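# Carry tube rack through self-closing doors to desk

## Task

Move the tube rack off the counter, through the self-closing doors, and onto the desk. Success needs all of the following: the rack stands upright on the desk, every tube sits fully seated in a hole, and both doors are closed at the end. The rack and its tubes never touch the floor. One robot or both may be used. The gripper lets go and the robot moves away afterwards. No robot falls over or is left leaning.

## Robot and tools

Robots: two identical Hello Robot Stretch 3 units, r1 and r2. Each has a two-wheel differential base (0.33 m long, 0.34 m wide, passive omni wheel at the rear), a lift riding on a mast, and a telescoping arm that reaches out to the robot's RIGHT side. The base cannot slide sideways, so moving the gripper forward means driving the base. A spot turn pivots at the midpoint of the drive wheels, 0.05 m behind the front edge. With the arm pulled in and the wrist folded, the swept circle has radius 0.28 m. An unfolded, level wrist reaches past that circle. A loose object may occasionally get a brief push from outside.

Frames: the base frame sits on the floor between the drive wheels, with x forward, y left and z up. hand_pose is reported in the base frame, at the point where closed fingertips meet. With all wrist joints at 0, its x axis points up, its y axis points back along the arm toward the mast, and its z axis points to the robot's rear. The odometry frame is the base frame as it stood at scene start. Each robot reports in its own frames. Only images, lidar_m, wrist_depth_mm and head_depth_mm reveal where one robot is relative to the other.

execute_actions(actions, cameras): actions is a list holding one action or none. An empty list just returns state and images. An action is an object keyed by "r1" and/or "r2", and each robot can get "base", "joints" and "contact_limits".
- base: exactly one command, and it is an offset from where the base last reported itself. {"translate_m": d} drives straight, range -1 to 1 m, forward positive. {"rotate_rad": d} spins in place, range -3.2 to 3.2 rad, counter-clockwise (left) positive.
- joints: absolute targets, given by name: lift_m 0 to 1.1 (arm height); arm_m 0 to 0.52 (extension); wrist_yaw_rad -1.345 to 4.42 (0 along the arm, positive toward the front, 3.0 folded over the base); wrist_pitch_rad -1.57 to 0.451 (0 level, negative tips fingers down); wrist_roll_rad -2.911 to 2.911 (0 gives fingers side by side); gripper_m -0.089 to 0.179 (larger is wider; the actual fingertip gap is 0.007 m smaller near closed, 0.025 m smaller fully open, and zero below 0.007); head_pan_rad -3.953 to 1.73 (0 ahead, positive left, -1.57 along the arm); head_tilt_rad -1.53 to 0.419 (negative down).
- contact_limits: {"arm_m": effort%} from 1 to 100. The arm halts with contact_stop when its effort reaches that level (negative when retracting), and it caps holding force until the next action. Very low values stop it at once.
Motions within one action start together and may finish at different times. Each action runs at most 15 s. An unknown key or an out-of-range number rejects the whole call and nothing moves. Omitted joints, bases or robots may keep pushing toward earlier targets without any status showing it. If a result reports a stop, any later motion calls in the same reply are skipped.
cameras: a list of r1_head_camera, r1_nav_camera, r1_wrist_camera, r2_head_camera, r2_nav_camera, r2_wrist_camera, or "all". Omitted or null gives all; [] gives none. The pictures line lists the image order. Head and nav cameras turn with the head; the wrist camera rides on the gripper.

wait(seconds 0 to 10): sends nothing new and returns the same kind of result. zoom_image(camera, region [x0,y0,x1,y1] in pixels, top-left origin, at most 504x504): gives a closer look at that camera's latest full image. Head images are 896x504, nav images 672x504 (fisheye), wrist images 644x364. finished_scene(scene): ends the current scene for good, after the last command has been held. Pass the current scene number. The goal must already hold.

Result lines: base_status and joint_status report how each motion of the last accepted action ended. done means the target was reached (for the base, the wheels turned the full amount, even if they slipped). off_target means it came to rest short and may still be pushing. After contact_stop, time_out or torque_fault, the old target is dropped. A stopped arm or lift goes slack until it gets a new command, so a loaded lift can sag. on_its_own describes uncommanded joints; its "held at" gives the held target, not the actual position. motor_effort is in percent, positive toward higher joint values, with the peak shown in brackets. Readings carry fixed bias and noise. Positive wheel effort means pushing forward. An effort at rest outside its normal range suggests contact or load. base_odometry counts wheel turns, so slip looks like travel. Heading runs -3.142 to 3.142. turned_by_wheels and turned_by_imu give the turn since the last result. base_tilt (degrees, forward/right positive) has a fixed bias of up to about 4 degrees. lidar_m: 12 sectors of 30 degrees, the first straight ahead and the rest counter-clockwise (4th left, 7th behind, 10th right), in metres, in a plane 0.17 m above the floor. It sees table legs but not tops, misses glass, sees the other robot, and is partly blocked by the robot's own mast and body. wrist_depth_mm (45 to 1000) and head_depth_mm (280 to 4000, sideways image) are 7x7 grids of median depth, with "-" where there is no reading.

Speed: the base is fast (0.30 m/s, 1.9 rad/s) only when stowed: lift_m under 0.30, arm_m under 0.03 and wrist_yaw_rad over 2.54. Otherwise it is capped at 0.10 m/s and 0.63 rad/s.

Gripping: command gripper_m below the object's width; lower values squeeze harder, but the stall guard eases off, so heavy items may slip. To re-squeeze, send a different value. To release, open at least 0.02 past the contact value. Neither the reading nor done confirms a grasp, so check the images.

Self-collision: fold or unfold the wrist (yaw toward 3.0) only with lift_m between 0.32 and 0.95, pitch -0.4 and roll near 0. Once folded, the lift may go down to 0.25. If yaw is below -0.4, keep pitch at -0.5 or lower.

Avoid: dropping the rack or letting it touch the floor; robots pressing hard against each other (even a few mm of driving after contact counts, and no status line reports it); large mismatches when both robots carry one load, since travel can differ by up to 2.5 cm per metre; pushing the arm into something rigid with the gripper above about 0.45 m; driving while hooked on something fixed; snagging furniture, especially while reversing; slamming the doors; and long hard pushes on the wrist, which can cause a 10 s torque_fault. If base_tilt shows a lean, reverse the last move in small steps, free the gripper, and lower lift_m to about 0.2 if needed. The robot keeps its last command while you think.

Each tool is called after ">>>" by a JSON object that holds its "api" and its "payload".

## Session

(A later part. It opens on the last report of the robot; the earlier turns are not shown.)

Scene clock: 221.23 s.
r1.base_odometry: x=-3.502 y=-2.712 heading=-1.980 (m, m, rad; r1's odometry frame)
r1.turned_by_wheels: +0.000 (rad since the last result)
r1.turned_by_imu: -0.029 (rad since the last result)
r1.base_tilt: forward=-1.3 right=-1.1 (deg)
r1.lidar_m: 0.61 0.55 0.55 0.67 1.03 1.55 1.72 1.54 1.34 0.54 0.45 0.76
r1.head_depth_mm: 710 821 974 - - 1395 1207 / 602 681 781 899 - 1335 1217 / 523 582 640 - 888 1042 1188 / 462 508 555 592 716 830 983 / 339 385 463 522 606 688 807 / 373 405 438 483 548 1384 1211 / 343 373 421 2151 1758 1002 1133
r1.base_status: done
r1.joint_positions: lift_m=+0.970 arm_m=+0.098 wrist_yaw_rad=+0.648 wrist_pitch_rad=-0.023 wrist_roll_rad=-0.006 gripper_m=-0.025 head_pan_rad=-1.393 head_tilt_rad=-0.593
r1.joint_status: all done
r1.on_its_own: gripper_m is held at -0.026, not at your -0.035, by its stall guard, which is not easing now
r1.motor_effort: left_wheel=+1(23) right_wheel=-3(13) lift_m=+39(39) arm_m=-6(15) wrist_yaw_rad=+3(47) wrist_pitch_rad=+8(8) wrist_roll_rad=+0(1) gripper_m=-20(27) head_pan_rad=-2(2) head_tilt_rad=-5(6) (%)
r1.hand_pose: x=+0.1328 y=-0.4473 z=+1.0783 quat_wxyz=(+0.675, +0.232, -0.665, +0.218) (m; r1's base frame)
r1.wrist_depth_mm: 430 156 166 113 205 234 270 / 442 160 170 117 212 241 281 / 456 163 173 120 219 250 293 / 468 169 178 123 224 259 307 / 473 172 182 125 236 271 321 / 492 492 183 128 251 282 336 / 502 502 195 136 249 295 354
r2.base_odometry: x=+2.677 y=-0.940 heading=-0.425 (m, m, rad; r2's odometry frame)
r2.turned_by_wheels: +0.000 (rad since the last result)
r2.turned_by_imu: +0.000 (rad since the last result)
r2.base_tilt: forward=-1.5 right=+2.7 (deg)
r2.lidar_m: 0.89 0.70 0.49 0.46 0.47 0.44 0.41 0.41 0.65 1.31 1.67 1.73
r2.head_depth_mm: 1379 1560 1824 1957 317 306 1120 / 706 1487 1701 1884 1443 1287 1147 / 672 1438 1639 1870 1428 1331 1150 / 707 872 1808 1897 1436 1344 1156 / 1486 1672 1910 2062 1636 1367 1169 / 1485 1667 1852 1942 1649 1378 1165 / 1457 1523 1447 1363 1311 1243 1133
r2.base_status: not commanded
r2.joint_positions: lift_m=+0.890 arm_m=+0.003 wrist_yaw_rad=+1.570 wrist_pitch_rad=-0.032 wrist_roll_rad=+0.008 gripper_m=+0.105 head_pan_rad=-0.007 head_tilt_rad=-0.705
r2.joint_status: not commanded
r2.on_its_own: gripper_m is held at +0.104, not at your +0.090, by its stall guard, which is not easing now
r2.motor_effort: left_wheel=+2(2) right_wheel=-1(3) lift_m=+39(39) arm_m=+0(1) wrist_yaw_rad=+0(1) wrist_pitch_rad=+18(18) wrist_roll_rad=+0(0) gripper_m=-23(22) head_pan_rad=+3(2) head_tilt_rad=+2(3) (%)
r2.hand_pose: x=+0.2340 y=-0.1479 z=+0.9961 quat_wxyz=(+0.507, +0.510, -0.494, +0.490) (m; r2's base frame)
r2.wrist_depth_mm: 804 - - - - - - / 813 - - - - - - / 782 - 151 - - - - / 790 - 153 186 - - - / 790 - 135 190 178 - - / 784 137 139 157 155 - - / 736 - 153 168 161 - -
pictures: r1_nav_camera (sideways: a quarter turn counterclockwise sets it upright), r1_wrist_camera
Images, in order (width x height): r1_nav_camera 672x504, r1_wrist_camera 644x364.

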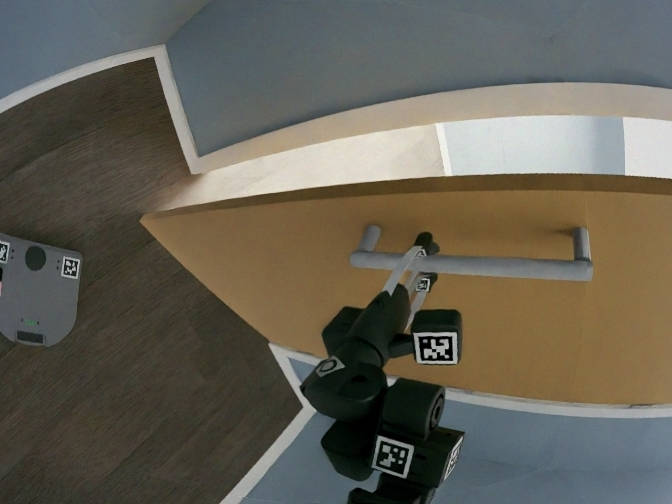

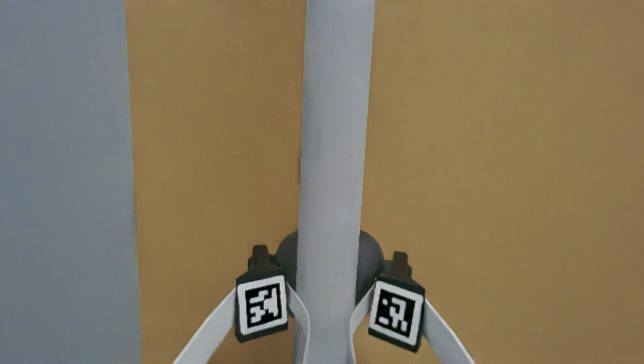

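>>> {"api": "execute_actions", "payload": {"actions": [{"r1":{"base":{"translate_m":-0.065},"joints":{"arm_m":0.081,"wrist_yaw_rad":0.70}}}], "cameras": []}}

>>> {"api": "execute_actions", "payload": {"actions": [{"r1":{"base":{"translate_m":-0.082},"joints":{"arm_m":0.065,"wrist_yaw_rad":0.76}}}], "cameras": []}}

>>> {"api": "execute_actions", "payload": {"actions": [{"r1":{"base":{"translate_m":-0.102},"joints":{"arm_m":0.058,"wrist_yaw_rad":0.84}}}], "cameras": []}}

>>> {"api": "execute_actions", "payload": {"actions": [{"r1":{"base":{"translate_m":-0.119},"joints":{"arm_m":0.064,"wrist_yaw_rad":0.93}}}], "cameras": ["r1_wrist_camera","r1_nav_camera","r2_nav_camera"]}}

Scene clock: 223.77 s.
r1.base_odometry: x=-3.476 y=-2.652 heading=-1.980 (m, m, rad; r1's odometry frame)
r1.turned_by_wheels: +0.000 (rad since the last result)
r1.turned_by_imu: -0.001 (rad since the last result)
r1.base_tilt: forward=-1.2 right=-1.0 (deg)
r1.lidar_m: 0.67 0.60 0.60 0.73 1.40 1.51 1.66 1.49 1.41 0.55 0.43 0.79
r1.head_depth_mm: 794 930 1116 1251 - 1362 1212 / 649 737 853 1007 - 1365 1222 / 548 608 673 - - 1106 1194 / 474 519 574 - 721 840 995 / 328 362 409 452 592 679 779 / 365 400 433 470 522 606 1211 / 336 360 389 441 1706 1392 1176
r1.base_status: done
r1.joint_positions: lift_m=+0.970 arm_m=+0.082 wrist_yaw_rad=+0.696 wrist_pitch_rad=-0.023 wrist_roll_rad=-0.006 gripper_m=-0.025 head_pan_rad=-1.393 head_tilt_rad=-0.593
r1.joint_status: all done
r1.on_its_own: gripper_m is held at -0.026, not at your -0.035, by its stall guard, which is not easing now
r1.motor_effort: left_wheel=+2(5) right_wheel=-3(6) lift_m=+38(39) arm_m=-7(12) wrist_yaw_rad=+4(32) wrist_pitch_rad=+7(8) wrist_roll_rad=+1(0) gripper_m=-21(25) head_pan_rad=-3(3) head_tilt_rad=-4(5) (%)
r1.hand_pose: x=+0.1424 y=-0.4228 z=+1.0783 quat_wxyz=(+0.670, +0.248, -0.660, +0.234) (m; r1's base frame)
r1.wrist_depth_mm: 498 154 166 114 208 239 281 / 512 159 169 117 214 248 293 / 523 163 173 120 221 257 306 / 537 167 177 124 229 268 321 / 552 171 182 126 239 280 337 / 562 175 183 128 256 289 353 / 586 380 195 135 252 303 374
r2.base_odometry: x=+2.677 y=-0.940 heading=-0.425 (m, m, rad; r2's odometry frame)
r2.turned_by_wheels: +0.000 (rad since the last result)
r2.turned_by_imu: +0.000 (rad since the last result)
r2.base_tilt: forward=-1.5 right=+2.7 (deg)
r2.lidar_m: 0.85 0.70 0.49 0.46 0.47 0.44 0.41 0.41 0.65 1.31 1.67 1.67
r2.head_depth_mm: 863 1515 1767 1941 317 306 1119 / 630 1413 1639 1878 1408 1274 1148 / 664 1294 1473 1700 1332 1310 1152 / 1463 1713 1941 2046 1627 1350 1157 / 1492 1677 1904 2063 1639 1369 1163 / 1479 1667 1851 1951 1640 1379 1179 / 1452 1512 1437 1360 1303 1250 1129
r2.base_status: not commanded
r2.joint_positions: lift_m=+0.890 arm_m=+0.003 wrist_yaw_rad=+1.570 wrist_pitch_rad=-0.032 wrist_roll_rad=+0.008 gripper_m=+0.105 head_pan_rad=-0.007 head_tilt_rad=-0.705
r2.joint_status: not commanded
r2.on_its_own: gripper_m is held at +0.104, not at your +0.090, by its stall guard, which is not easing now
r2.motor_effort: left_wheel=+2(2) right_wheel=-2(2) lift_m=+40(39) arm_m=+1(0) wrist_yaw_rad=+0(0) wrist_pitch_rad=+18(18) wrist_roll_rad=+0(0) gripper_m=-22(22) head_pan_rad=+2(3) head_tilt_rad=+2(2) (%)
r2.hand_pose: x=+0.2340 y=-0.1479 z=+0.9961 quat_wxyz=(+0.507, +0.510, -0.494, +0.490) (m; r2's base frame)
r2.wrist_depth_mm: 796 - - - - - - / 792 - - 716 - - - / 809 - 151 - - - - / 813 - 153 187 - - - / 816 - 135 190 179 - - / 790 137 139 156 155 - - / 724 - 152 167 160 - -
pictures: none
No camera images: the call's "cameras" was empty. Leave "cameras" out to get every camera's image.

Scene clock: 225.53 s.
r1.base_odometry: x=-3.443 y=-2.577 heading=-1.980 (m, m, rad; r1's odometry frame)
r1.turned_by_wheels: +0.000 (rad since the last result)
r1.turned_by_imu: +0.000 (rad since the last result)
r1.base_tilt: forward=-1.3 right=-1.1 (deg)
r1.lidar_m: 0.74 0.66 0.66 0.81 1.37 1.46 1.59 1.43 1.44 0.57 0.40 0.84
r1.head_depth_mm: 943 1077 1223 1365 - - 1209 / 746 858 1004 1200 - 1369 1221 / 601 669 750 - - 1265 1218 / 503 549 605 - 748 881 1035 / 431 463 493 426 596 684 774 / 300 383 426 459 500 566 697 / 332 357 381 411 464 1431 1212
r1.base_status: done
r1.joint_positions: lift_m=+0.970 arm_m=+0.066 wrist_yaw_rad=+0.752 wrist_pitch_rad=-0.023 wrist_roll_rad=-0.006 gripper_m=-0.025 head_pan_rad=-1.393 head_tilt_rad=-0.593
r1.joint_status: all done
r1.on_its_own: gripper_m is held at -0.026, not at your -0.035, by its stall guard, which is not easing now
r1.motor_effort: left_wheel=+1(6) right_wheel=-2(7) lift_m=+39(39) arm_m=-7(14) wrist_yaw_rad=+7(41) wrist_pitch_rad=+8(8) wrist_roll_rad=+0(1) gripper_m=-20(26) head_pan_rad=-2(2) head_tilt_rad=-5(4) (%)
r1.hand_pose: x=+0.1531 y=-0.3973 z=+1.0782 quat_wxyz=(+0.663, +0.267, -0.652, +0.252) (m; r1's base frame)
r1.wrist_depth_mm: 575 152 164 114 211 247 297 / 596 155 168 117 218 255 310 / 605 159 172 121 225 266 326 / 627 164 177 124 233 277 344 / 640 170 181 126 244 290 360 / 668 174 181 128 264 302 378 / 681 179 194 136 261 319 404
r2.base_odometry: x=+2.677 y=-0.940 heading=-0.425 (m, m, rad; r2's odometry frame)
r2.turned_by_wheels: +0.000 (rad since the last result)
r2.turned_by_imu: +0.000 (rad since the last result)
r2.base_tilt: forward=-1.5 right=+2.6 (deg)
r2.lidar_m: 0.82 0.70 0.49 0.46 0.47 0.44 0.41 0.41 0.65 1.31 1.67 1.61
r2.head_depth_mm: 589 1471 1714 1920 316 306 1112 / 622 1325 1529 1814 1407 1267 1146 / 680 3510 2470 1875 1337 1314 1155 / 1523 1714 1948 2042 1627 1349 1161 / 1494 1673 1920 2074 1644 1352 1161 / 1480 1668 1851 1947 1644 1366 1172 / 1463 1517 1431 1362 1303 1256 1133
r2.base_status: not commanded
r2.joint_positions: lift_m=+0.890 arm_m=+0.003 wrist_yaw_rad=+1.570 wrist_pitch_rad=-0.032 wrist_roll_rad=+0.008 gripper_m=+0.105 head_pan_rad=-0.007 head_tilt_rad=-0.705
r2.joint_status: not commanded
r2.on_its_own: gripper_m is held at +0.104, not at your +0.090, by its stall guard, which is not easing now
r2.motor_effort: left_wheel=+2(2) right_wheel=-2(2) lift_m=+40(39) arm_m=+1(1) wrist_yaw_rad=+0(1) wrist_pitch_rad=+18(18) wrist_roll_rad=+0(0) gripper_m=-22(22) head_pan_rad=+2(2) head_tilt_rad=+2(2) (%)
r2.hand_pose: x=+0.2340 y=-0.1479 z=+0.9961 quat_wxyz=(+0.507, +0.510, -0.494, +0.490) (m; r2's base frame)
r2.wrist_depth_mm: 817 - - 683 - - - / 816 - - 700 - - - / 781 - 151 730 - - - / 790 - 152 186 - - - / 791 - 135 190 178 - - / 785 138 139 156 155 - - / 730 - 152 166 161 - -
pictures: none
No camera images: the call's "cameras" was empty. Leave "cameras" out to get every camera's image.

Scene clock: 227.50 s.
r1.base_odometry: x=-3.403 y=-2.483 heading=-1.980 (m, m, rad; r1's odometry frame)
r1.turned_by_wheels: +0.000 (rad since the last result)
r1.turned_by_imu: +0.000 (rad since the last result)
r1.base_tilt: forward=-1.3 right=-1.1 (deg)
r1.lidar_m: 0.82 0.74 0.74 0.90 1.02 1.39 1.51 1.36 1.36 0.62 0.38 0.92
r1.head_depth_mm: 1036 1165 1331 1503 - - 1210 / 954 1064 1223 1387 - 1366 1220 / 727 813 922 - - 1372 1220 / 570 623 686 - - 963 1139 / 471 504 545 576 642 716 801 / 399 320 358 443 502 565 634 / 338 365 387 410 440 502 1209
r1.base_status: done
r1.joint_positions: lift_m=+0.970 arm_m=+0.059 wrist_yaw_rad=+0.831 wrist_pitch_rad=-0.024 wrist_roll_rad=-0.006 gripper_m=-0.025 head_pan_rad=-1.393 head_tilt_rad=-0.593
r1.joint_status: all done
r1.on_its_own: gripper_m is held at -0.026, not at your -0.035, by its stall guard, which is not easing now
r1.motor_effort: left_wheel=+2(5) right_wheel=-2(7) lift_m=+38(39) arm_m=-7(15) wrist_yaw_rad=+7(47) wrist_pitch_rad=+8(8) wrist_roll_rad=+0(0) gripper_m=-22(27) head_pan_rad=-2(2) head_tilt_rad=-4(4) (%)
r1.hand_pose: x=+0.1673 y=-0.3760 z=+1.0782 quat_wxyz=(+0.653, +0.292, -0.641, +0.278) (m; r1's base frame)
r1.wrist_depth_mm: 700 150 164 114 214 255 312 / 711 154 167 117 221 265 325 / 746 157 172 121 229 275 343 / 755 162 176 125 238 288 362 / 790 167 180 126 249 298 382 / 806 172 180 129 271 312 407 / 825 177 194 136 263 332 427
r2.base_odometry: x=+2.677 y=-0.940 heading=-0.425 (m, m, rad; r2's odometry frame)
r2.turned_by_wheels: +0.000 (rad since the last result)
r2.turned_by_imu: +0.000 (rad since the last result)
r2.base_tilt: forward=-1.5 right=+2.7 (deg)
r2.lidar_m: 0.77 0.70 0.48 0.46 0.47 0.44 0.41 0.41 0.65 1.31 1.67 0.77
r2.head_depth_mm: 576 959 1634 1848 317 306 1116 / 1062 1216 1335 1507 1170 1250 1142 / - - 2715 2028 1611 1309 1155 / 1518 1705 1945 2051 1611 1362 1157 / 1493 1684 1905 2063 1648 1365 1159 / 1487 1650 1855 1946 1639 1372 1175 / 1463 1531 1439 1367 1297 1240 1132
r2.base_status: not commanded
r2.joint_positions: lift_m=+0.890 arm_m=+0.003 wrist_yaw_rad=+1.570 wrist_pitch_rad=-0.032 wrist_roll_rad=+0.008 gripper_m=+0.105 head_pan_rad=-0.007 head_tilt_rad=-0.705
r2.joint_status: not commanded
r2.on_its_own: gripper_m is held at +0.104, not at your +0.090, by its stall guard, which is not easing now
r2.motor_effort: left_wheel=+2(2) right_wheel=-2(2) lift_m=+39(39) arm_m=+1(1) wrist_yaw_rad=+0(0) wrist_pitch_rad=+18(18) wrist_roll_rad=+0(0) gripper_m=-22(22) head_pan_rad=+2(2) head_tilt_rad=+2(2) (%)
r2.hand_pose: x=+0.2340 y=-0.1479 z=+0.9961 quat_wxyz=(+0.507, +0.510, -0.494, +0.490) (m; r2's base frame)
r2.wrist_depth_mm: 813 - - - 583 - - / 816 - - - 909 - - / 795 - 151 - - - - / 818 - 153 187 - - - / 799 - 136 191 178 - - / 760 138 140 155 155 - - / 732 - 152 168 160 - -
pictures: none
No camera images: the call's "cameras" was empty. Leave "cameras" out to get every camera's image.

Scene clock: 229.63 s.
r1.base_odometry: x=-3.355 y=-2.374 heading=-1.980 (m, m, rad; r1's odometry frame)
r1.turned_by_wheels: +0.000 (rad since the last result)
r1.turned_by_imu: -0.001 (rad since the last result)
r1.base_tilt: forward=-1.2 right=-1.1 (deg)
r1.lidar_m: 0.92 0.83 0.83 0.87 0.86 1.31 1.41 1.27 1.27 0.74 0.37 1.01
r1.head_depth_mm: 1127 1268 1446 1604 - - 1212 / 1060 1186 1334 1513 - 1363 1214 / 979 1087 1221 1451 - 1402 1224 / 730 791 864 - - 1177 1198 / 557 592 631 673 705 791 865 / 450 473 359 392 500 591 630 / 289 319 402 422 449 483 1158
r1.base_status: done
r1.joint_positions: lift_m=+0.970 arm_m=+0.064 wrist_yaw_rad=+0.923 wrist_pitch_rad=-0.023 wrist_roll_rad=-0.006 gripper_m=-0.025 head_pan_rad=-1.393 head_tilt_rad=-0.593
r1.joint_status: all done
r1.on_its_own: gripper_m is held at -0.026, not at your -0.035, by its stall guard, which is not easing now
r1.motor_effort: left_wheel=+2(3) right_wheel=-4(7) lift_m=+39(39) arm_m=-4(5) wrist_yaw_rad=+5(27) wrist_pitch_rad=+8(8) wrist_roll_rad=+0(0) gripper_m=-23(24) head_pan_rad=-2(2) head_tilt_rad=-4(4) (%)
r1.hand_pose: x=+0.1824 y=-0.3636 z=+1.0783 quat_wxyz=(+0.639, +0.322, -0.627, +0.308) (m; r1's base frame)
r1.wrist_depth_mm: 837 147 163 115 218 263 330 / 853 151 167 118 226 274 349 / 858 156 172 122 234 285 367 / 910 160 176 124 243 300 389 / 927 164 180 126 255 313 410 / 941 168 180 129 278 328 442 / 944 174 193 137 267 348 467
r2.base_odometry: x=+2.677 y=-0.940 heading=-0.425 (m, m, rad; r2's odometry frame)
r2.turned_by_wheels: +0.000 (rad since the last result)
r2.turned_by_imu: +0.000 (rad since the last result)
r2.base_tilt: forward=-1.5 right=+2.8 (deg)
r2.lidar_m: 1.25 0.70 0.49 0.46 0.47 0.44 0.41 0.41 0.65 1.31 1.67 0.73
r2.head_depth_mm: 1027 1195 1442 1629 317 306 1118 / - 3862 2431 1641 1595 1285 1140 / - - 2702 2013 1603 1344 1151 / 1518 1703 1942 2040 1626 1357 1154 / 1499 1684 1901 2036 1653 1362 1166 / 1476 1665 1850 1935 1644 1368 1170 / 1457 1511 1438 1356 1299 1251 1130
r2.base_status: not commanded
r2.joint_positions: lift_m=+0.890 arm_m=+0.003 wrist_yaw_rad=+1.570 wrist_pitch_rad=-0.032 wrist_roll_rad=+0.008 gripper_m=+0.105 head_pan_rad=-0.007 head_tilt_rad=-0.705
r2.joint_status: not commanded
r2.on_its_own: gripper_m is held at +0.104, not at your +0.090, by its stall guard, which is not easing now
r2.motor_effort: left_wheel=+2(2) right_wheel=-2(2) lift_m=+39(39) arm_m=+1(0) wrist_yaw_rad=-1(1) wrist_pitch_rad=+18(18) wrist_roll_rad=+0(0) gripper_m=-23(22) head_pan_rad=+2(2) head_tilt_rad=+2(2) (%)
r2.hand_pose: x=+0.2340 y=-0.1479 z=+0.9961 quat_wxyz=(+0.507, +0.510, -0.494, +0.490) (m; r2's base frame)
r2.wrist_depth_mm: 799 - - - 540 - - / 800 - - - 591 - - / 822 - 151 - - - - / 785 - 153 187 615 - - / 789 - 135 192 178 - - / 765 137 140 156 155 - - / 748 - 154 167 162 - -
pictures: r1_nav_camera (sideways: a quarter turn counterclockwise sets it upright), r1_wrist_camera, r2_nav_camera (sideways: a quarter turn counterclockwise sets it upright)
Images, in order (width x height): r1_nav_camera 672x504, r1_wrist_camera 644x364, r2_nav_camera 672x504.

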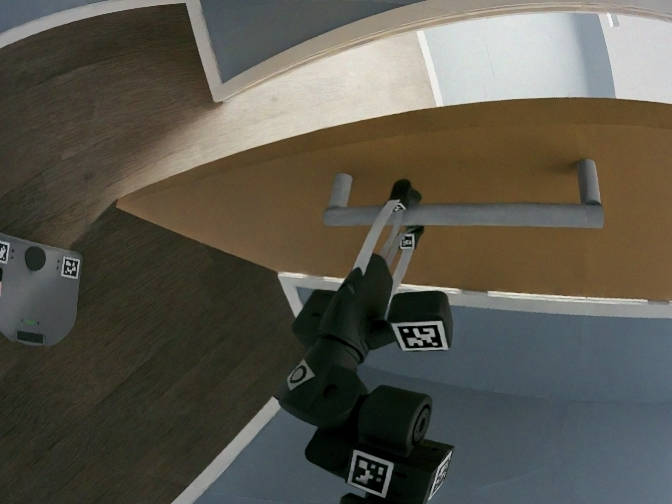

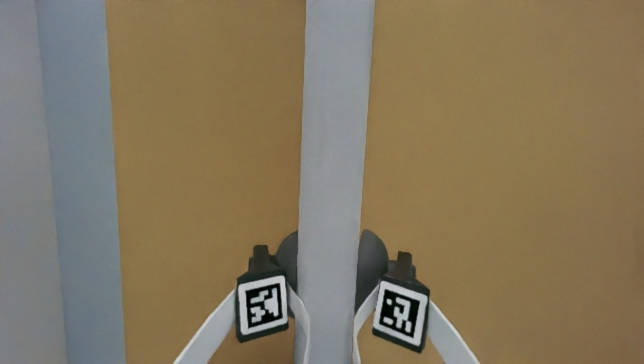

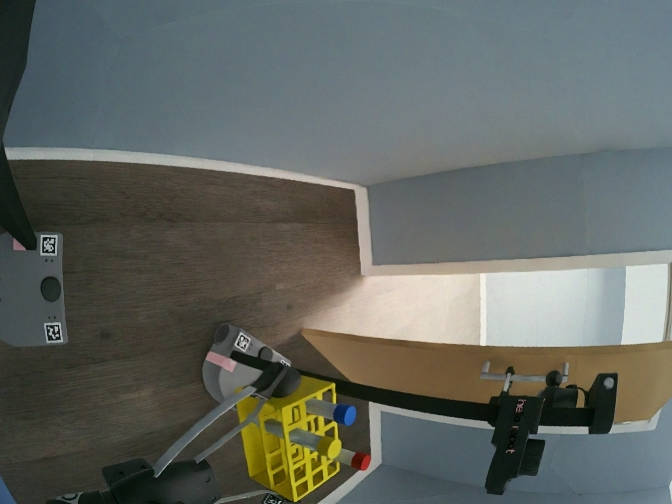

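>>> {"api": "execute_actions", "payload": {"actions": []}}

Scene clock: 230.57 s.
r1.base_odometry: x=-3.355 y=-2.374 heading=-1.980 (m, m, rad; r1's odometry frame)
r1.turned_by_wheels: +0.000 (rad since the last result)
r1.turned_by_imu: +0.000 (rad since the last result)
r1.base_tilt: forward=-1.2 right=-1.1 (deg)
r1.lidar_m: 0.92 0.83 0.83 0.87 0.86 1.31 1.41 1.26 1.27 0.74 0.37 1.01
r1.head_depth_mm: 1129 1265 1443 1609 - - 1211 / 1059 1181 1338 1514 - 1363 1217 / 981 1088 1223 1450 - 1409 1223 / 730 792 865 - - 1176 1193 / 557 591 631 673 707 790 864 / 450 473 359 392 501 592 632 / 289 319 402 422 449 482 1159
r1.base_status: done
r1.joint_positions: lift_m=+0.970 arm_m=+0.064 wrist_yaw_rad=+0.923 wrist_pitch_rad=-0.023 wrist_roll_rad=-0.006 gripper_m=-0.025 head_pan_rad=-1.393 head_tilt_rad=-0.593
r1.joint_status: all done
r1.on_its_own: gripper_m is held at -0.026, not at your -0.035, by its stall guard, which is not easing now
r1.motor_effort: left_wheel=+2(3) right_wheel=-4(7) lift_m=+39(39) arm_m=-4(5) wrist_yaw_rad=+6(27) wrist_pitch_rad=+8(8) wrist_roll_rad=+0(0) gripper_m=-21(24) head_pan_rad=-2(2) head_tilt_rad=-5(4) (%)
r1.hand_pose: x=+0.1824 y=-0.3636 z=+1.0783 quat_wxyz=(+0.639, +0.322, -0.627, +0.308) (m; r1's base frame)
r1.wrist_depth_mm: 849 147 163 115 218 263 330 / 856 150 167 118 227 274 349 / 873 156 171 122 234 287 368 / 903 160 176 125 242 298 388 / 938 164 180 126 255 312 413 / 943 169 179 129 278 327 439 / 938 174 193 137 268 346 474
r2.base_odometry: x=+2.677 y=-0.940 heading=-0.425 (m, m, rad; r2's odometry frame)
r2.turned_by_wheels: +0.000 (rad since the last result)
r2.turned_by_imu: +0.000 (rad since the last result)
r2.base_tilt: forward=-1.5 right=+2.6 (deg)
r2.lidar_m: 1.25 0.70 0.49 0.46 0.47 0.44 0.41 0.41 0.65 1.31 1.67 0.73
r2.head_depth_mm: 1025 1195 1450 1618 317 306 1117 / - 3733 2421 1621 1609 1271 1146 / - - 2714 2005 1618 1334 1150 / 1520 1702 1948 2040 1635 1351 1154 / 1499 1671 1911 2054 1634 1353 1167 / 1484 1645 1848 1935 1651 1371 1175 / 1457 1517 1435 1362 1295 1248 1135
r2.base_status: not commanded
r2.joint_positions: lift_m=+0.890 arm_m=+0.003 wrist_yaw_rad=+1.570 wrist_pitch_rad=-0.032 wrist_roll_rad=+0.008 gripper_m=+0.105 head_pan_rad=-0.007 head_tilt_rad=-0.705
r2.joint_status: not commanded
r2.on_its_own: gripper_m is held at +0.104, not at your +0.090, by its stall guard, which is not easing now
r2.motor_effort: left_wheel=+2(2) right_wheel=-2(2) lift_m=+39(39) arm_m=+1(0) wrist_yaw_rad=+0(1) wrist_pitch_rad=+18(18) wrist_roll_rad=+0(0) gripper_m=-22(22) head_pan_rad=+2(2) head_tilt_rad=+3(2) (%)
r2.hand_pose: x=+0.2340 y=-0.1479 z=+0.9961 quat_wxyz=(+0.507, +0.510, -0.494, +0.490) (m; r2's base frame)
r2.wrist_depth_mm: 820 - - - 550 - - / 794 - - - 589 - - / 794 - 151 - - - - / 802 - 153 186 616 - - / 803 - 135 191 179 - - / 783 137 139 156 155 - - / 753 - 153 168 162 - -
pictures: r1_head_camera (sideways: a quarter turn clockwise sets it upright), r1_nav_camera (sideways: a quarter turn counterclockwise sets it upright), r1_wrist_camera, r2_head_camera (sideways: a quarter turn clockwise sets it upright), r2_nav_camera (sideways: a quarter turn counterclockwise sets it upright), r2_wrist_camera
Images, in order (width x height): r1_head_camera 896x504, r1_nav_camera 672x504, r1_wrist_camera 644x364, r2_head_camera 896x504, r2_nav_camera 672x504, r2_wrist_camera 644x364.

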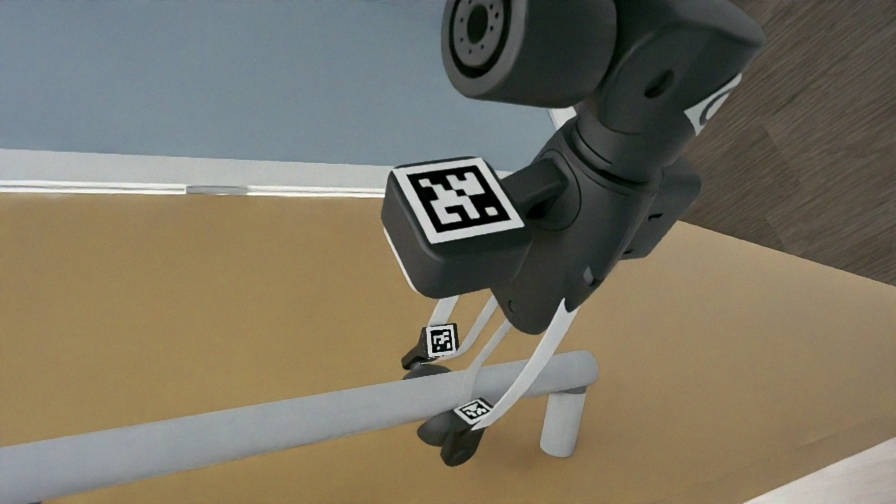

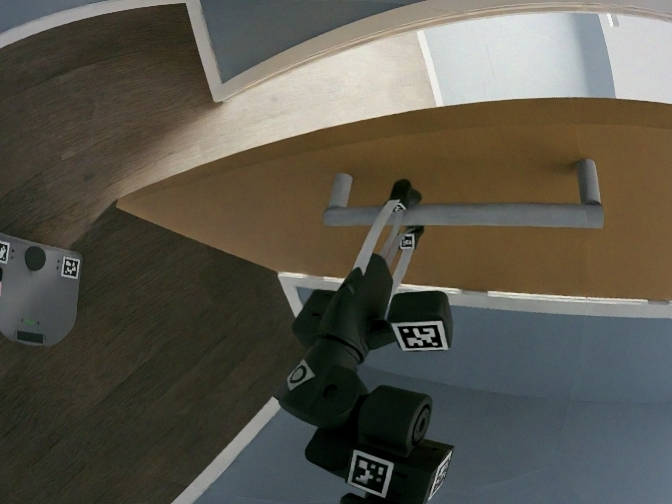

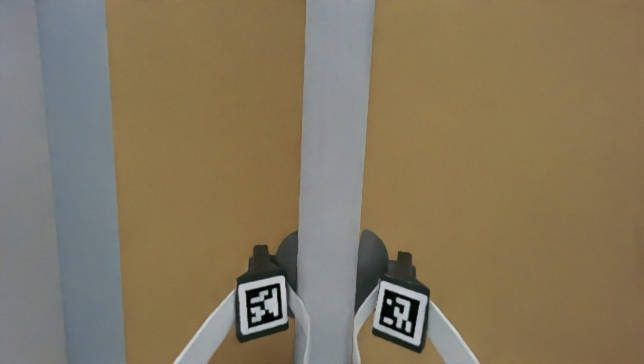

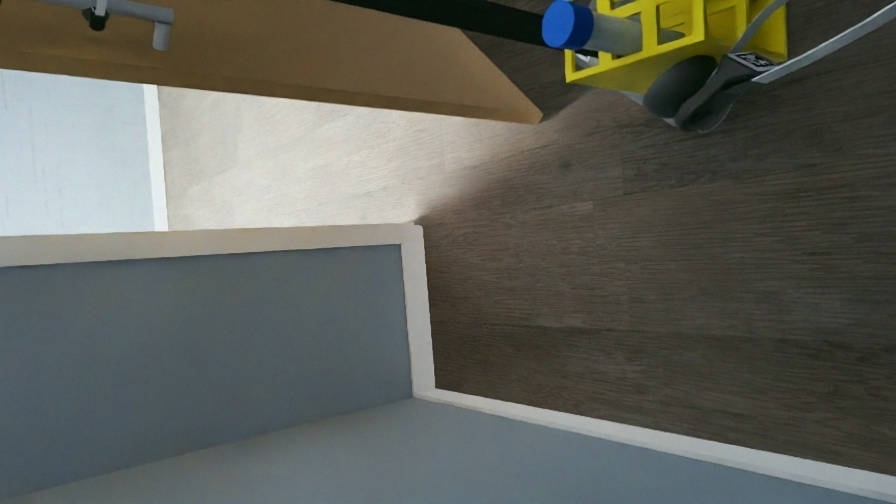

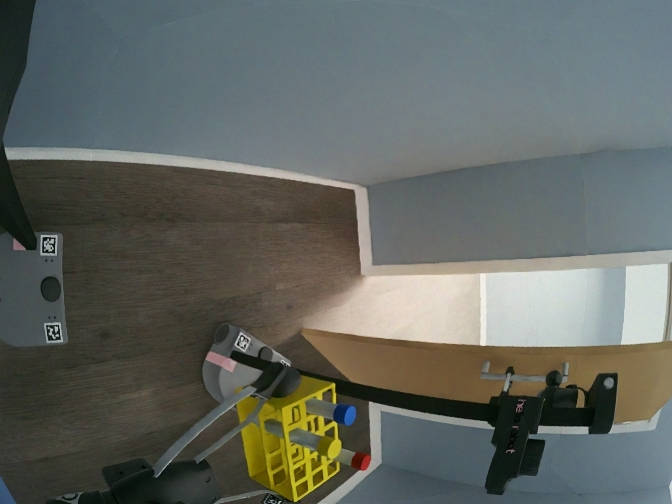

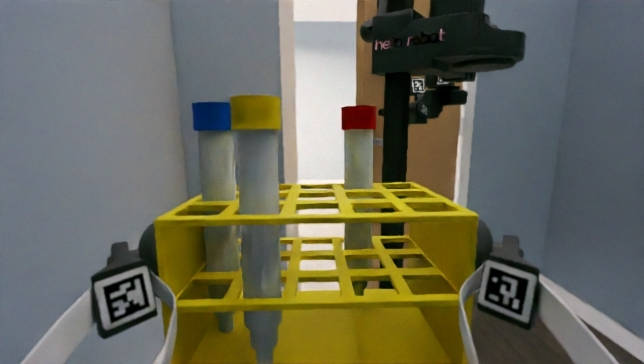

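>>> {"api": "execute_actions", "payload": {"actions": [{"r1":{"base":{"translate_m":-0.135},"joints":{"arm_m":0.085,"wrist_yaw_rad":1.03}}}], "cameras": ["r1_wrist_camera"]}}

>>> {"api": "execute_actions", "payload": {"actions": [{"r1":{"base":{"translate_m":-0.131},"joints":{"arm_m":0.125,"wrist_yaw_rad":1.13}}}], "cameras": ["r1_wrist_camera","r1_nav_camera"]}}

Scene clock: 233.20 s.
r1.base_odometry: x=-3.302 y=-2.250 heading=-1.980 (m, m, rad; r1's odometry frame)
r1.turned_by_wheels: +0.000 (rad since the last result)
r1.turned_by_imu: -0.001 (rad since the last result)
r1.base_tilt: forward=-1.2 right=-1.0 (deg)
r1.lidar_m: 1.03 0.93 0.94 0.83 1.22 1.23 1.29 1.16 1.17 1.02 0.37 1.13
r1.head_depth_mm: 1235 1359 1493 - - 1365 1211 / 1161 1289 1461 1632 - 1401 1212 / 1087 1207 1345 1593 - 1411 1220 / 1015 1115 1230 - - 1409 1224 / 764 792 824 850 890 936 984 / 551 565 581 407 551 636 658 / 363 317 413 441 457 483 563
r1.base_status: done
r1.joint_positions: lift_m=+0.970 arm_m=+0.085 wrist_yaw_rad=+1.019 wrist_pitch_rad=-0.023 wrist_roll_rad=-0.006 gripper_m=-0.025 head_pan_rad=-1.393 head_tilt_rad=-0.593
r1.joint_status: all done
r1.on_its_own: gripper_m is held at -0.026, not at your -0.035, by its stall guard, which is not easing now
r1.motor_effort: left_wheel=+1(3) right_wheel=-5(10) lift_m=+39(39) arm_m=+0(2) wrist_yaw_rad=+8(28) wrist_pitch_rad=+7(8) wrist_roll_rad=+0(0) gripper_m=-22(23) head_pan_rad=-2(2) head_tilt_rad=-3(5) (%)
r1.hand_pose: x=+0.1963 y=-0.3640 z=+1.0783 quat_wxyz=(+0.623, +0.351, -0.611, +0.339) (m; r1's base frame)
r1.wrist_depth_mm: 915 145 162 115 226 280 367 / 930 148 167 118 233 292 389 / 938 151 170 122 242 305 415 / 951 155 175 126 250 318 435 / 958 162 179 127 264 333 467 / - 166 179 130 294 354 501 / - 171 192 135 268 377 548
r2.base_odometry: x=+2.677 y=-0.940 heading=-0.425 (m, m, rad; r2's odometry frame)
r2.turned_by_wheels: +0.000 (rad since the last result)
r2.turned_by_imu: +0.000 (rad since the last result)
r2.base_tilt: forward=-1.4 right=+2.7 (deg)
r2.lidar_m: 1.80 0.70 0.49 0.46 0.47 0.44 0.41 0.41 0.65 1.31 1.67 0.71
r2.head_depth_mm: - 3694 1393 1541 316 306 1109 / - - 2664 1984 1590 1293 1151 / - - 2666 2019 1593 1340 1151 / 1527 1699 1939 2037 1615 1351 1160 / 1496 1663 1896 2064 1632 1361 1163 / 1492 1660 1860 1930 1637 1373 1174 / 1458 1520 1430 1368 1306 1240 1132
r2.base_status: not commanded
r2.joint_positions: lift_m=+0.890 arm_m=+0.003 wrist_yaw_rad=+1.570 wrist_pitch_rad=-0.032 wrist_roll_rad=+0.008 gripper_m=+0.105 head_pan_rad=-0.007 head_tilt_rad=-0.705
r2.joint_status: not commanded
r2.on_its_own: gripper_m is held at +0.104, not at your +0.090, by its stall guard, which is not easing now
r2.motor_effort: left_wheel=+3(2) right_wheel=-3(3) lift_m=+40(39) arm_m=+0(0) wrist_yaw_rad=+0(0) wrist_pitch_rad=+18(18) wrist_roll_rad=+0(0) gripper_m=-23(22) head_pan_rad=+3(3) head_tilt_rad=+2(1) (%)
r2.hand_pose: x=+0.2340 y=-0.1479 z=+0.9961 quat_wxyz=(+0.507, +0.510, -0.494, +0.490) (m; r2's base frame)
r2.wrist_depth_mm: 805 - - - - 451 429 / 793 - - - - 600 - / 805 - 151 - - - - / 795 - 153 187 - - - / 805 - 135 190 178 - - / 766 137 140 156 154 - - / 733 - 153 167 161 - -
pictures: r1_wrist_camera
Images, in order (width x height): r1_wrist_camera 644x364.

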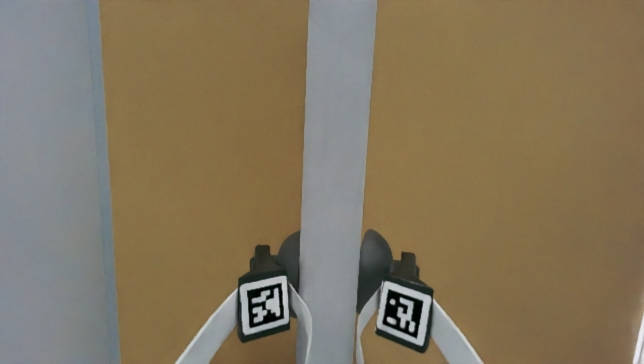

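Scene clock: 235.50 s.
r1.base_odometry: x=-3.250 y=-2.130 heading=-1.979 (m, m, rad; r1's odometry frame)
r1.turned_by_wheels: +0.000 (rad since the last result)
r1.turned_by_imu: -0.001 (rad since the last result)
r1.base_tilt: forward=-1.1 right=-1.0 (deg)
r1.lidar_m: 1.14 1.03 1.04 0.83 1.13 1.14 1.18 1.06 1.07 1.29 0.38 1.24
r1.head_depth_mm: 1201 1289 1382 - - 1435 1216 / 1251 1385 1523 1731 1613 1432 1216 / 1177 1300 1440 1666 1643 1442 1222 / 1114 1219 1339 - 1672 1449 1223 / 1045 1136 1236 1141 1259 1219 1173 / 770 752 739 431 647 695 682 / 310 338 450 471 469 489 603
r1.base_status: done
r1.joint_positions: lift_m=+0.970 arm_m=+0.125 wrist_yaw_rad=+1.116 wrist_pitch_rad=-0.023 wrist_roll_rad=-0.006 gripper_m=-0.023 head_pan_rad=-1.393 head_tilt_rad=-0.593
r1.joint_status: all done
r1.on_its_own: gripper_m is held at -0.023, not at your -0.035, by its stall guard, which is still easing
r1.motor_effort: left_wheel=+2(3) right_wheel=-6(12) lift_m=+38(39) arm_m=+0(4) wrist_yaw_rad=+11(33) wrist_pitch_rad=+8(8) wrist_roll_rad=+0(0) gripper_m=-13(24) head_pan_rad=-2(2) head_tilt_rad=-4(4) (%)
r1.hand_pose: x=+0.2082 y=-0.3823 z=+1.0783 quat_wxyz=(+0.606, +0.380, -0.593, +0.368) (m; r1's base frame)
r1.wrist_depth_mm: 970 141 162 116 232 297 412 / - 144 166 119 242 311 441 / - 149 170 123 250 328 469 / - 153 174 127 259 345 506 / - 157 178 129 277 360 548 / - 161 177 131 305 381 591 / - 167 191 135 281 418 649
r2.base_odometry: x=+2.677 y=-0.940 heading=-0.425 (m, m, rad; r2's odometry frame)
r2.turned_by_wheels: +0.000 (rad since the last result)
r2.turned_by_imu: +0.000 (rad since the last result)
r2.base_tilt: forward=-1.4 right=+2.7 (deg)
r2.lidar_m: 1.80 0.70 0.49 0.46 0.47 0.44 0.41 0.41 0.65 1.31 1.67 0.72
r2.head_depth_mm: - - 2633 1985 317 306 1115 / - - 2686 1978 1595 1289 1146 / - - 2699 2019 1618 1341 1149 / 1514 1709 1955 2046 1630 1343 1158 / 1498 1687 1886 2063 1635 1356 1162 / 1483 1650 1844 1939 1642 1381 1174 / 1460 1518 1437 1355 1304 1248 1135
r2.base_status: not commanded
r2.joint_positions: lift_m=+0.890 arm_m=+0.003 wrist_yaw_rad=+1.570 wrist_pitch_rad=-0.032 wrist_roll_rad=+0.008 gripper_m=+0.105 head_pan_rad=-0.007 head_tilt_rad=-0.705
r2.joint_status: not commanded
r2.on_its_own: gripper_m is held at +0.104, not at your +0.090, by its stall guard, which is not easing now
r2.motor_effort: left_wheel=+1(3) right_wheel=-3(2) lift_m=+39(39) arm_m=+0(1) wrist_yaw_rad=+0(0) wrist_pitch_rad=+18(18) wrist_roll_rad=+0(0) gripper_m=-23(22) head_pan_rad=+2(2) head_tilt_rad=+2(2) (%)
r2.hand_pose: x=+0.2340 y=-0.1479 z=+0.9961 quat_wxyz=(+0.507, +0.510, -0.494, +0.490) (m; r2's base frame)
r2.wrist_depth_mm: 818 - - - - - 404 / 811 - - - - - 744 / 813 - 151 - - - - / 781 - 154 187 - - - / 800 - 135 190 178 - - / 769 138 139 156 154 - - / 730 - 153 167 160 - -
pictures: r1_nav_camera (sideways: a quarter turn counterclockwise sets it upright), r1_wrist_camera
Images, in order (width x height): r1_nav_camera 672x504, r1_wrist_camera 644x364.

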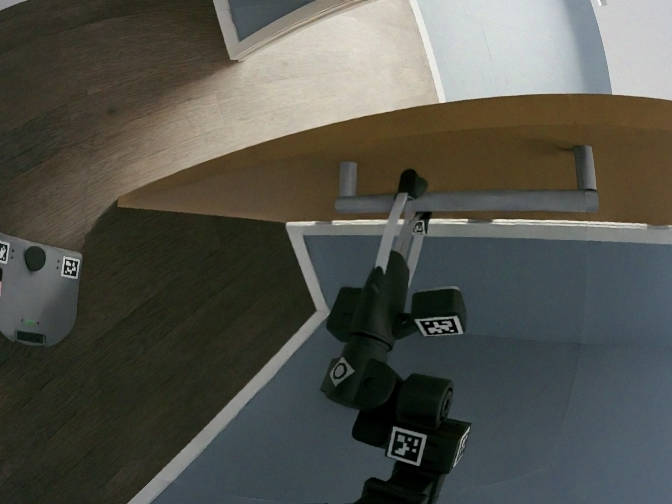

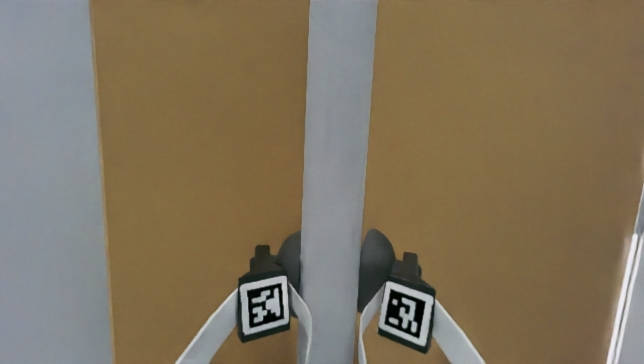

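>>> {"api": "execute_actions", "payload": {"actions": [{"r1":{"base":{"translate_m":-0.125},"joints":{"arm_m":0.185,"wrist_yaw_rad":1.24,"gripper_m":-0.033}}}], "cameras": ["r1_wrist_camera"]}}

>>> {"api": "execute_actions", "payload": {"actions": [{"r1":{"base":{"translate_m":-0.115},"joints":{"arm_m":0.258,"wrist_yaw_rad":1.34}}}], "cameras": ["r1_wrist_camera","r1_nav_camera","r2_nav_camera"]}}

Scene clock: 238.10 s.
r1.base_odometry: x=-3.200 y=-2.015 heading=-1.979 (m, m, rad; r1's odometry frame)
r1.turned_by_wheels: +0.000 (rad since the last result)
r1.turned_by_imu: -0.001 (rad since the last result)
r1.base_tilt: forward=-1.2 right=-0.9 (deg)
r1.lidar_m: 1.25 1.12 1.13 0.84 1.05 1.04 1.08 0.97 0.97 1.18 0.40 1.35
r1.head_depth_mm: 1088 1169 1255 - 1498 1431 1210 / 1226 1325 1468 - 1691 1432 1218 / 1269 1400 1549 - 1718 1442 1211 / 1191 1312 1416 - 1735 1445 1222 / 1132 1234 1357 1538 1672 1417 1204 / 1063 1144 1140 504 816 743 685 / 340 377 532 509 486 524 1214
r1.base_status: done
r1.joint_positions: lift_m=+0.970 arm_m=+0.185 wrist_yaw_rad=+1.223 wrist_pitch_rad=-0.023 wrist_roll_rad=-0.006 gripper_m=-0.025 head_pan_rad=-1.393 head_tilt_rad=-0.593
r1.joint_status: gripper_m off_target (ended at -0.025, target -0.033); the others done
r1.on_its_own: gripper_m is held at -0.024, not at your -0.033, by its stall guard, which is still easing; wrist_yaw_rad is at rest, and its effort (+13) is outside its rest range (-12 to +12)
r1.motor_effort: left_wheel=+3(5) right_wheel=-8(13) lift_m=+39(39) arm_m=+0(4) wrist_yaw_rad=+13(38) wrist_pitch_rad=+7(8) wrist_roll_rad=+1(0) gripper_m=-5(74) head_pan_rad=-3(2) head_tilt_rad=-4(3) (%)
r1.hand_pose: x=+0.2189 y=-0.4172 z=+1.0785 quat_wxyz=(+0.586, +0.411, -0.572, +0.401) (m; r1's base frame)
r1.wrist_depth_mm: - 139 162 116 239 313 459 / - 142 165 120 247 331 490 / - 145 169 123 258 348 524 / - 150 174 128 267 367 582 / - 155 177 130 284 389 630 / - 158 177 131 322 412 694 / - 162 191 137 293 446 716
r2.base_odometry: x=+2.677 y=-0.940 heading=-0.425 (m, m, rad; r2's odometry frame)
r2.turned_by_wheels: +0.000 (rad since the last result)
r2.turned_by_imu: +0.000 (rad since the last result)
r2.base_tilt: forward=-1.5 right=+2.5 (deg)
r2.lidar_m: 1.81 0.70 0.49 0.46 0.47 0.44 0.41 0.41 0.65 1.31 0.74 0.84
r2.head_depth_mm: - - 2653 1974 317 306 1118 / - - 2682 1981 1610 1288 1141 / - - 2721 2026 1614 1335 1154 / 1528 1700 1962 2029 1634 1354 1150 / 1497 1655 1903 2049 1637 1357 1166 / 1477 1669 1860 1946 1624 1374 1170 / 1461 1516 1436 1371 1301 1245 1130
r2.base_status: not commanded
r2.joint_positions: lift_m=+0.890 arm_m=+0.003 wrist_yaw_rad=+1.570 wrist_pitch_rad=-0.032 wrist_roll_rad=+0.008 gripper_m=+0.105 head_pan_rad=-0.007 head_tilt_rad=-0.705
r2.joint_status: not commanded
r2.on_its_own: gripper_m is held at +0.104, not at your +0.090, by its stall guard, which is not easing now
r2.motor_effort: left_wheel=+2(2) right_wheel=-2(2) lift_m=+39(39) arm_m=+1(1) wrist_yaw_rad=+0(1) wrist_pitch_rad=+18(18) wrist_roll_rad=+0(0) gripper_m=-22(22) head_pan_rad=+2(2) head_tilt_rad=+2(2) (%)
r2.hand_pose: x=+0.2340 y=-0.1479 z=+0.9961 quat_wxyz=(+0.507, +0.510, -0.494, +0.490) (m; r2's base frame)
r2.wrist_depth_mm: 811 - - - - - - / 815 - - - - - 834 / 790 - 151 - - - - / 791 - 153 187 - - - / 820 - 136 191 178 - - / 777 138 140 156 154 - - / 721 - 153 168 161 - -
pictures: r1_wrist_camera
Images, in order (width x height): r1_wrist_camera 644x364.

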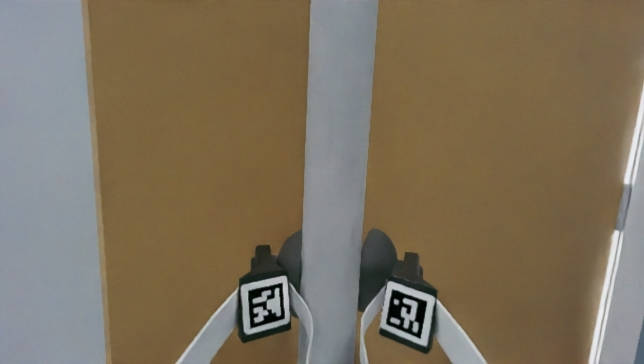

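Scene clock: 240.23 s.
r1.base_odometry: x=-3.155 y=-1.910 heading=-1.978 (m, m, rad; r1's odometry frame)
r1.turned_by_wheels: +0.001 (rad since the last result)
r1.turned_by_imu: +0.000 (rad since the last result)
r1.base_tilt: forward=-1.2 right=-1.1 (deg)
r1.lidar_m: 1.35 1.21 0.86 0.88 0.98 0.94 0.98 0.88 0.89 1.07 0.44 1.45
r1.head_depth_mm: 992 1066 - 1244 1368 1402 1212 / 1114 1209 1355 1494 1605 1447 1215 / 1269 1388 1458 1813 1751 1441 1224 / 1266 1388 1507 1778 1773 1454 1229 / 1199 1306 1428 1625 1738 1463 1231 / 1137 1209 481 547 1237 671 785 / 387 905 626 458 508 1431 1235
r1.base_status: done
r1.joint_positions: lift_m=+0.970 arm_m=+0.258 wrist_yaw_rad=+1.318 wrist_pitch_rad=-0.022 wrist_roll_rad=-0.006 gripper_m=-0.023 head_pan_rad=-1.393 head_tilt_rad=-0.593
r1.joint_status: wrist_yaw_rad off_target (ended at +1.318, target +1.340); the others done
r1.on_its_own: gripper_m is held at -0.024, not at your -0.033, by its stall guard, which is not easing now; wrist_yaw_rad is at rest, and its effort (+17) is outside its rest range (-12 to +12)
r1.motor_effort: left_wheel=+5(6) right_wheel=-11(19) lift_m=+38(38) arm_m=+1(6) wrist_yaw_rad=+17(42) wrist_pitch_rad=+7(8) wrist_roll_rad=+0(0) gripper_m=-23(26) head_pan_rad=-3(2) head_tilt_rad=-4(4) (%)
r1.hand_pose: x=+0.2262 y=-0.4670 z=+1.0787 quat_wxyz=(+0.566, +0.438, -0.552, +0.428) (m; r1's base frame)
r1.wrist_depth_mm: - 137 161 118 247 341 540 / - 140 166 121 258 356 581 / - 143 169 124 269 377 631 / - 146 173 128 280 401 683 / - 149 177 131 300 427 695 / - 155 175 132 338 453 717 / - 160 190 139 301 493 727
r2.base_odometry: x=+2.677 y=-0.940 heading=-0.425 (m, m, rad; r2's odometry frame)
r2.turned_by_wheels: +0.000 (rad since the last result)
r2.turned_by_imu: +0.000 (rad since the last result)
r2.base_tilt: forward=-1.5 right=+2.7 (deg)
r2.lidar_m: 1.80 0.70 0.49 0.46 0.47 0.44 0.41 0.41 0.65 1.31 0.77 1.22
r2.head_depth_mm: - - 2644 1977 317 306 1124 / - - 2671 2013 1596 1289 1141 / - - 2698 2017 1604 1339 1150 / 1524 1697 1953 2048 1621 1358 1160 / 1490 1672 1923 2066 1633 1363 1160 / 1497 1675 1858 1941 1654 1368 1172 / 1462 1506 1427 1363 1303 1248 1133
r2.base_status: not commanded
r2.joint_positions: lift_m=+0.890 arm_m=+0.003 wrist_yaw_rad=+1.570 wrist_pitch_rad=-0.032 wrist_roll_rad=+0.008 gripper_m=+0.105 head_pan_rad=-0.007 head_tilt_rad=-0.705
r2.joint_status: not commanded
r2.on_its_own: gripper_m is held at +0.104, not at your +0.090, by its stall guard, which is not easing now
r2.motor_effort: left_wheel=+3(2) right_wheel=-2(2) lift_m=+39(39) arm_m=+0(0) wrist_yaw_rad=+0(0) wrist_pitch_rad=+18(18) wrist_roll_rad=+0(0) gripper_m=-22(23) head_pan_rad=+2(3) head_tilt_rad=+2(2) (%)
r2.hand_pose: x=+0.2340 y=-0.1479 z=+0.9961 quat_wxyz=(+0.507, +0.510, -0.494, +0.490) (m; r2's base frame)
r2.wrist_depth_mm: 814 - - - - - - / 833 - - - - - - / 802 - 151 - - - - / 804 - 152 186 - - - / 802 - 136 191 178 - - / 772 138 140 156 154 - - / 729 - 153 167 160 - -
pictures: r1_nav_camera (sideways: a quarter turn counterclockwise sets it upright), r1_wrist_camera, r2_nav_camera (sideways: a quarter turn counterclockwise sets it upright)
Images, in order (width x height): r1_nav_camera 672x504, r1_wrist_camera 644x364, r2_nav_camera 672x504.

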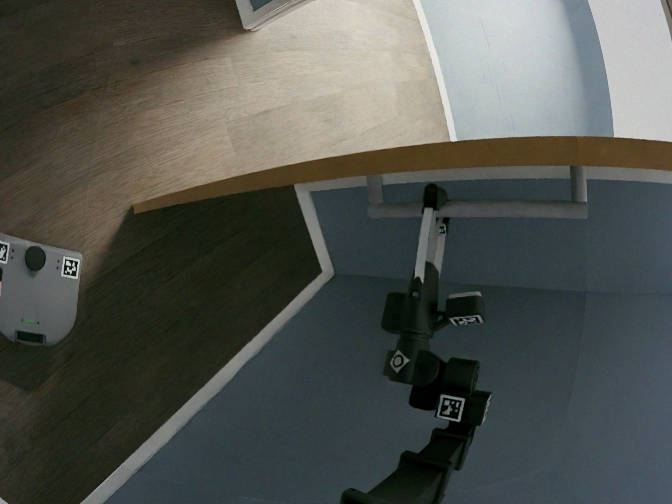

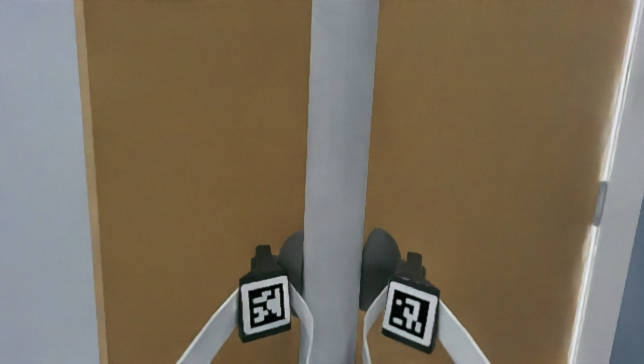

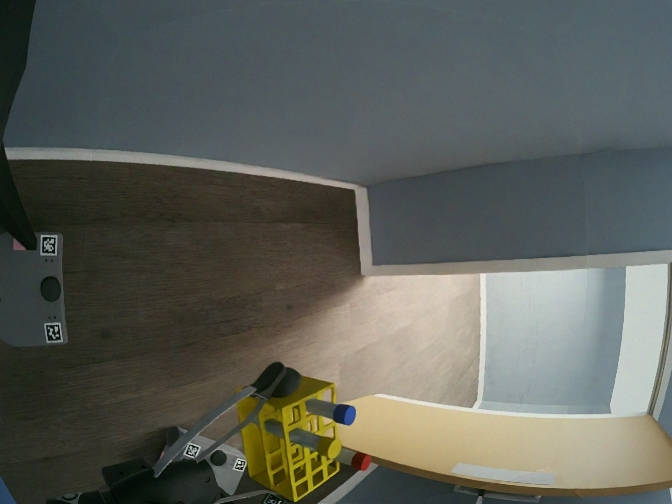

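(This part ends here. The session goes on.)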